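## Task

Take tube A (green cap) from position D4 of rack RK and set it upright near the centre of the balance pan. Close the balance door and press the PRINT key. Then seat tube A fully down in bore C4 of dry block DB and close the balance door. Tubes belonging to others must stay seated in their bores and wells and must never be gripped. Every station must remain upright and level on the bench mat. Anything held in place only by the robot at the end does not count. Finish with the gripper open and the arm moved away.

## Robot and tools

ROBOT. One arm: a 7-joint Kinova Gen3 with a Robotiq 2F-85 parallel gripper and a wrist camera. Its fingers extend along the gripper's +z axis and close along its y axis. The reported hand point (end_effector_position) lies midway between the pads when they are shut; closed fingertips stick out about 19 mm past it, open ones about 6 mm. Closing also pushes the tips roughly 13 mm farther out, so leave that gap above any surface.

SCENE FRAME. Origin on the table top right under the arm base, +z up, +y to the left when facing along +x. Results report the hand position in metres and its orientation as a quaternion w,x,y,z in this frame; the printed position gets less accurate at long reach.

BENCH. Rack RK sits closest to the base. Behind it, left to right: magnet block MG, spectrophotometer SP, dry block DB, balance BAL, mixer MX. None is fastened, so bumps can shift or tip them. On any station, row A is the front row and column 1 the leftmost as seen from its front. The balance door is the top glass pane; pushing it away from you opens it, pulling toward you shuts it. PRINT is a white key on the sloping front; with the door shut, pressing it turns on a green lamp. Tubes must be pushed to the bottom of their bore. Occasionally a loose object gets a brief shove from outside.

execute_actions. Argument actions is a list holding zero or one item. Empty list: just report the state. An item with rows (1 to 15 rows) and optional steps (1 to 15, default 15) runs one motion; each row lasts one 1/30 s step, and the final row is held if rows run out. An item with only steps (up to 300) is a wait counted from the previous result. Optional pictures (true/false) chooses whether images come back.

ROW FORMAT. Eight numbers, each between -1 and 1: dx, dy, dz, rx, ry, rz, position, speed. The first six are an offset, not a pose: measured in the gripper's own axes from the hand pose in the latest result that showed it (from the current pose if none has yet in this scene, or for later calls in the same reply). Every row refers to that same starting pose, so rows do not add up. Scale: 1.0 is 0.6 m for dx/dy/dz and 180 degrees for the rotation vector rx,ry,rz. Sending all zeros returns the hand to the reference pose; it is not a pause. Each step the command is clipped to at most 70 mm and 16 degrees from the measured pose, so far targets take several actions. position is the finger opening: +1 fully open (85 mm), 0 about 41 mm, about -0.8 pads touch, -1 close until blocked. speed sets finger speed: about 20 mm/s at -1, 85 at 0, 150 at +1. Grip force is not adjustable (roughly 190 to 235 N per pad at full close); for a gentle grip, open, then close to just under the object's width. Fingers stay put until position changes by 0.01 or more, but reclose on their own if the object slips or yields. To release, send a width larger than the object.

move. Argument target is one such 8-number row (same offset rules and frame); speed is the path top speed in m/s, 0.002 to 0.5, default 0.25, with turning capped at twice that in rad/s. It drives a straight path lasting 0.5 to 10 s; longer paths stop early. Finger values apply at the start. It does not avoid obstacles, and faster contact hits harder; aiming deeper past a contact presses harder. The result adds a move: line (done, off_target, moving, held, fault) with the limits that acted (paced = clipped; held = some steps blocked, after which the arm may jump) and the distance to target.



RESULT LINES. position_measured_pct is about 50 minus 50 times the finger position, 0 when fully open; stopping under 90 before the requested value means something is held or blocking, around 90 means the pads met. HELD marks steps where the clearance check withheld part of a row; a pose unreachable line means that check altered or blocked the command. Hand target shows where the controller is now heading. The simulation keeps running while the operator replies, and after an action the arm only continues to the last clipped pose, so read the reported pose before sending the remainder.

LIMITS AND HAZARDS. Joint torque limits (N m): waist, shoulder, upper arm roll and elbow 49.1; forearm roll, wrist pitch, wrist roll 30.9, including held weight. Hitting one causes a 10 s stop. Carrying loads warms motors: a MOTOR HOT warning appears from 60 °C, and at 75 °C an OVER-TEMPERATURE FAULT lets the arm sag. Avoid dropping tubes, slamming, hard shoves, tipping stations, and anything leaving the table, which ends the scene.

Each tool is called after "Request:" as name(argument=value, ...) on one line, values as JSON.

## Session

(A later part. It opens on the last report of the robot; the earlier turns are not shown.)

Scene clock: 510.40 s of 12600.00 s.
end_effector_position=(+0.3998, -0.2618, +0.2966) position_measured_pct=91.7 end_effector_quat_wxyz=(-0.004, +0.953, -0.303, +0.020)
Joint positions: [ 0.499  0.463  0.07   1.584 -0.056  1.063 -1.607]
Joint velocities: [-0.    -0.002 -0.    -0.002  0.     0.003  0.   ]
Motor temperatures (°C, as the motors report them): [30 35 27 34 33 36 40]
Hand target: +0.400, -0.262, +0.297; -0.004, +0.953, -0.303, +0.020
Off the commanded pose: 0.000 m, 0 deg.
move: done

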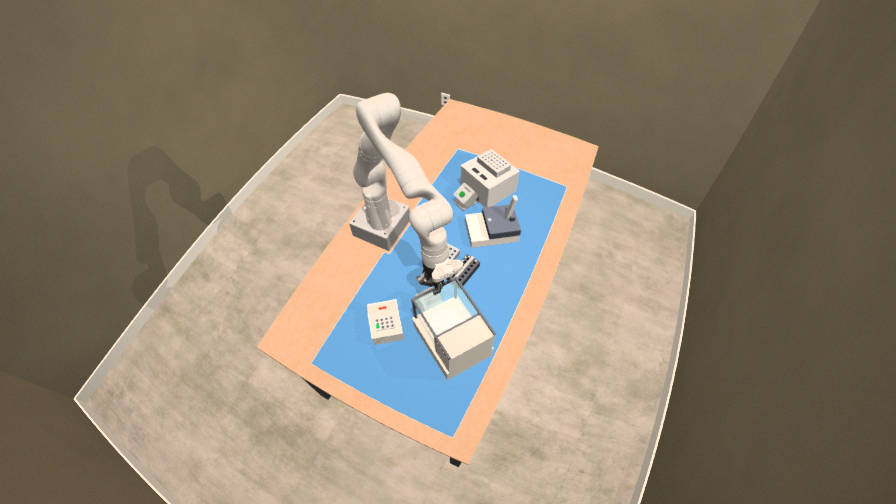

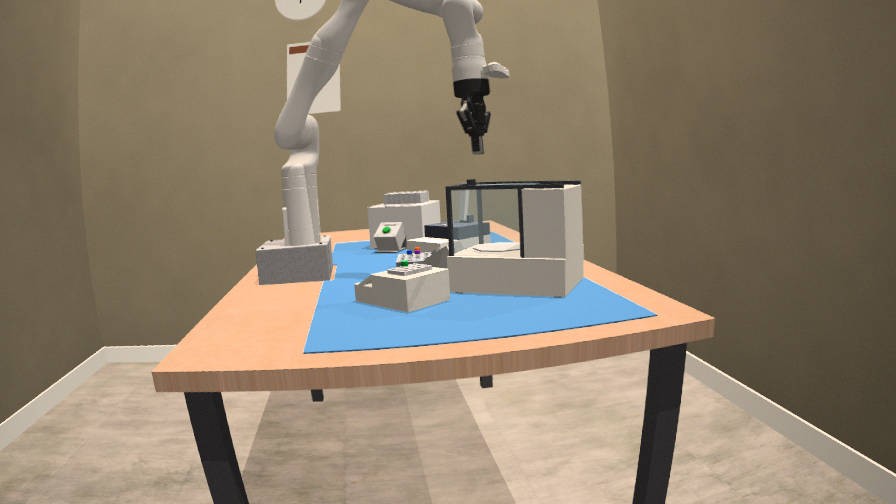

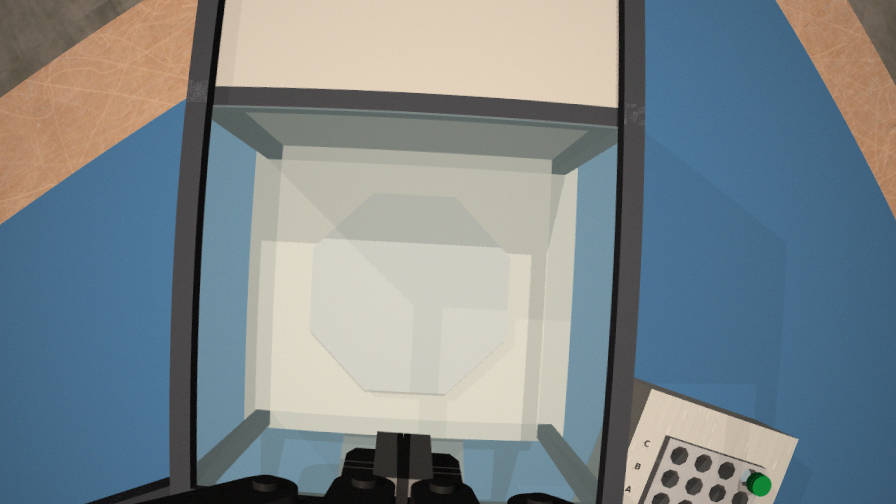

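Request:
execute_actions(actions=[])

Scene clock: 517.27 s of 12600.00 s.
end_effector_position=(+0.3998, -0.2618, +0.2967) position_measured_pct=91.7 end_effector_quat_wxyz=(-0.004, +0.953, -0.303, +0.020)
Joint positions: [ 0.499  0.463  0.07   1.584 -0.056  1.063 -1.607]
Joint velocities: [ 0.     0.    -0.001 -0.    -0.001 -0.     0.   ]
Motor temperatures (°C, as the motors report them): [30 35 27 34 33 36 40]
Hand target: +0.400, -0.262, +0.297; -0.004, +0.953, -0.303, +0.020
Off the commanded pose: 0.000 m, 0 deg.
Steps of this call (steps 1 to 206: nothing new was sent). Readings (end_effector_position | what the end effector reports):
1: (+0.3998, -0.2618, +0.2966) | position_measured_pct=91.7
2: (+0.3998, -0.2618, +0.2967) | position_measured_pct=91.7
4: (+0.3998, -0.2618, +0.2967) | position_measured_pct=91.7
8: (+0.3998, -0.2618, +0.2967) | position_measured_pct=91.7
206: the state above

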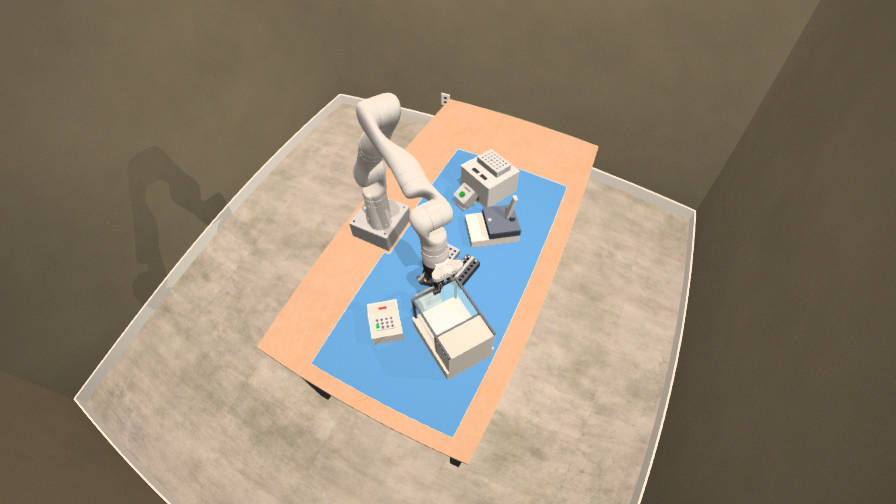

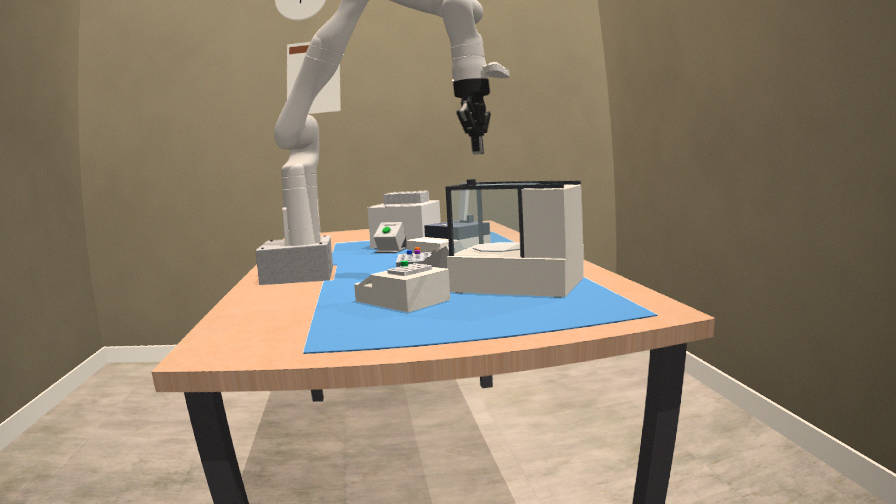

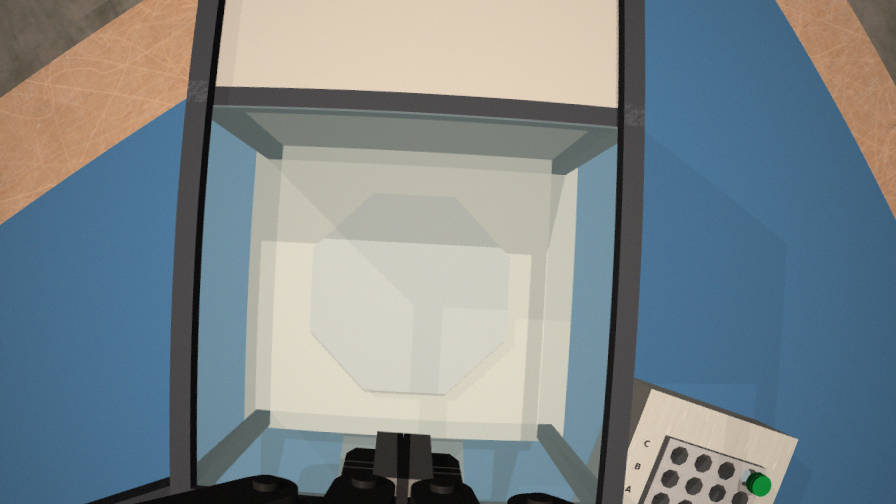

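Request:
finished_scene(scene=2)

The scene is finished: the task was done.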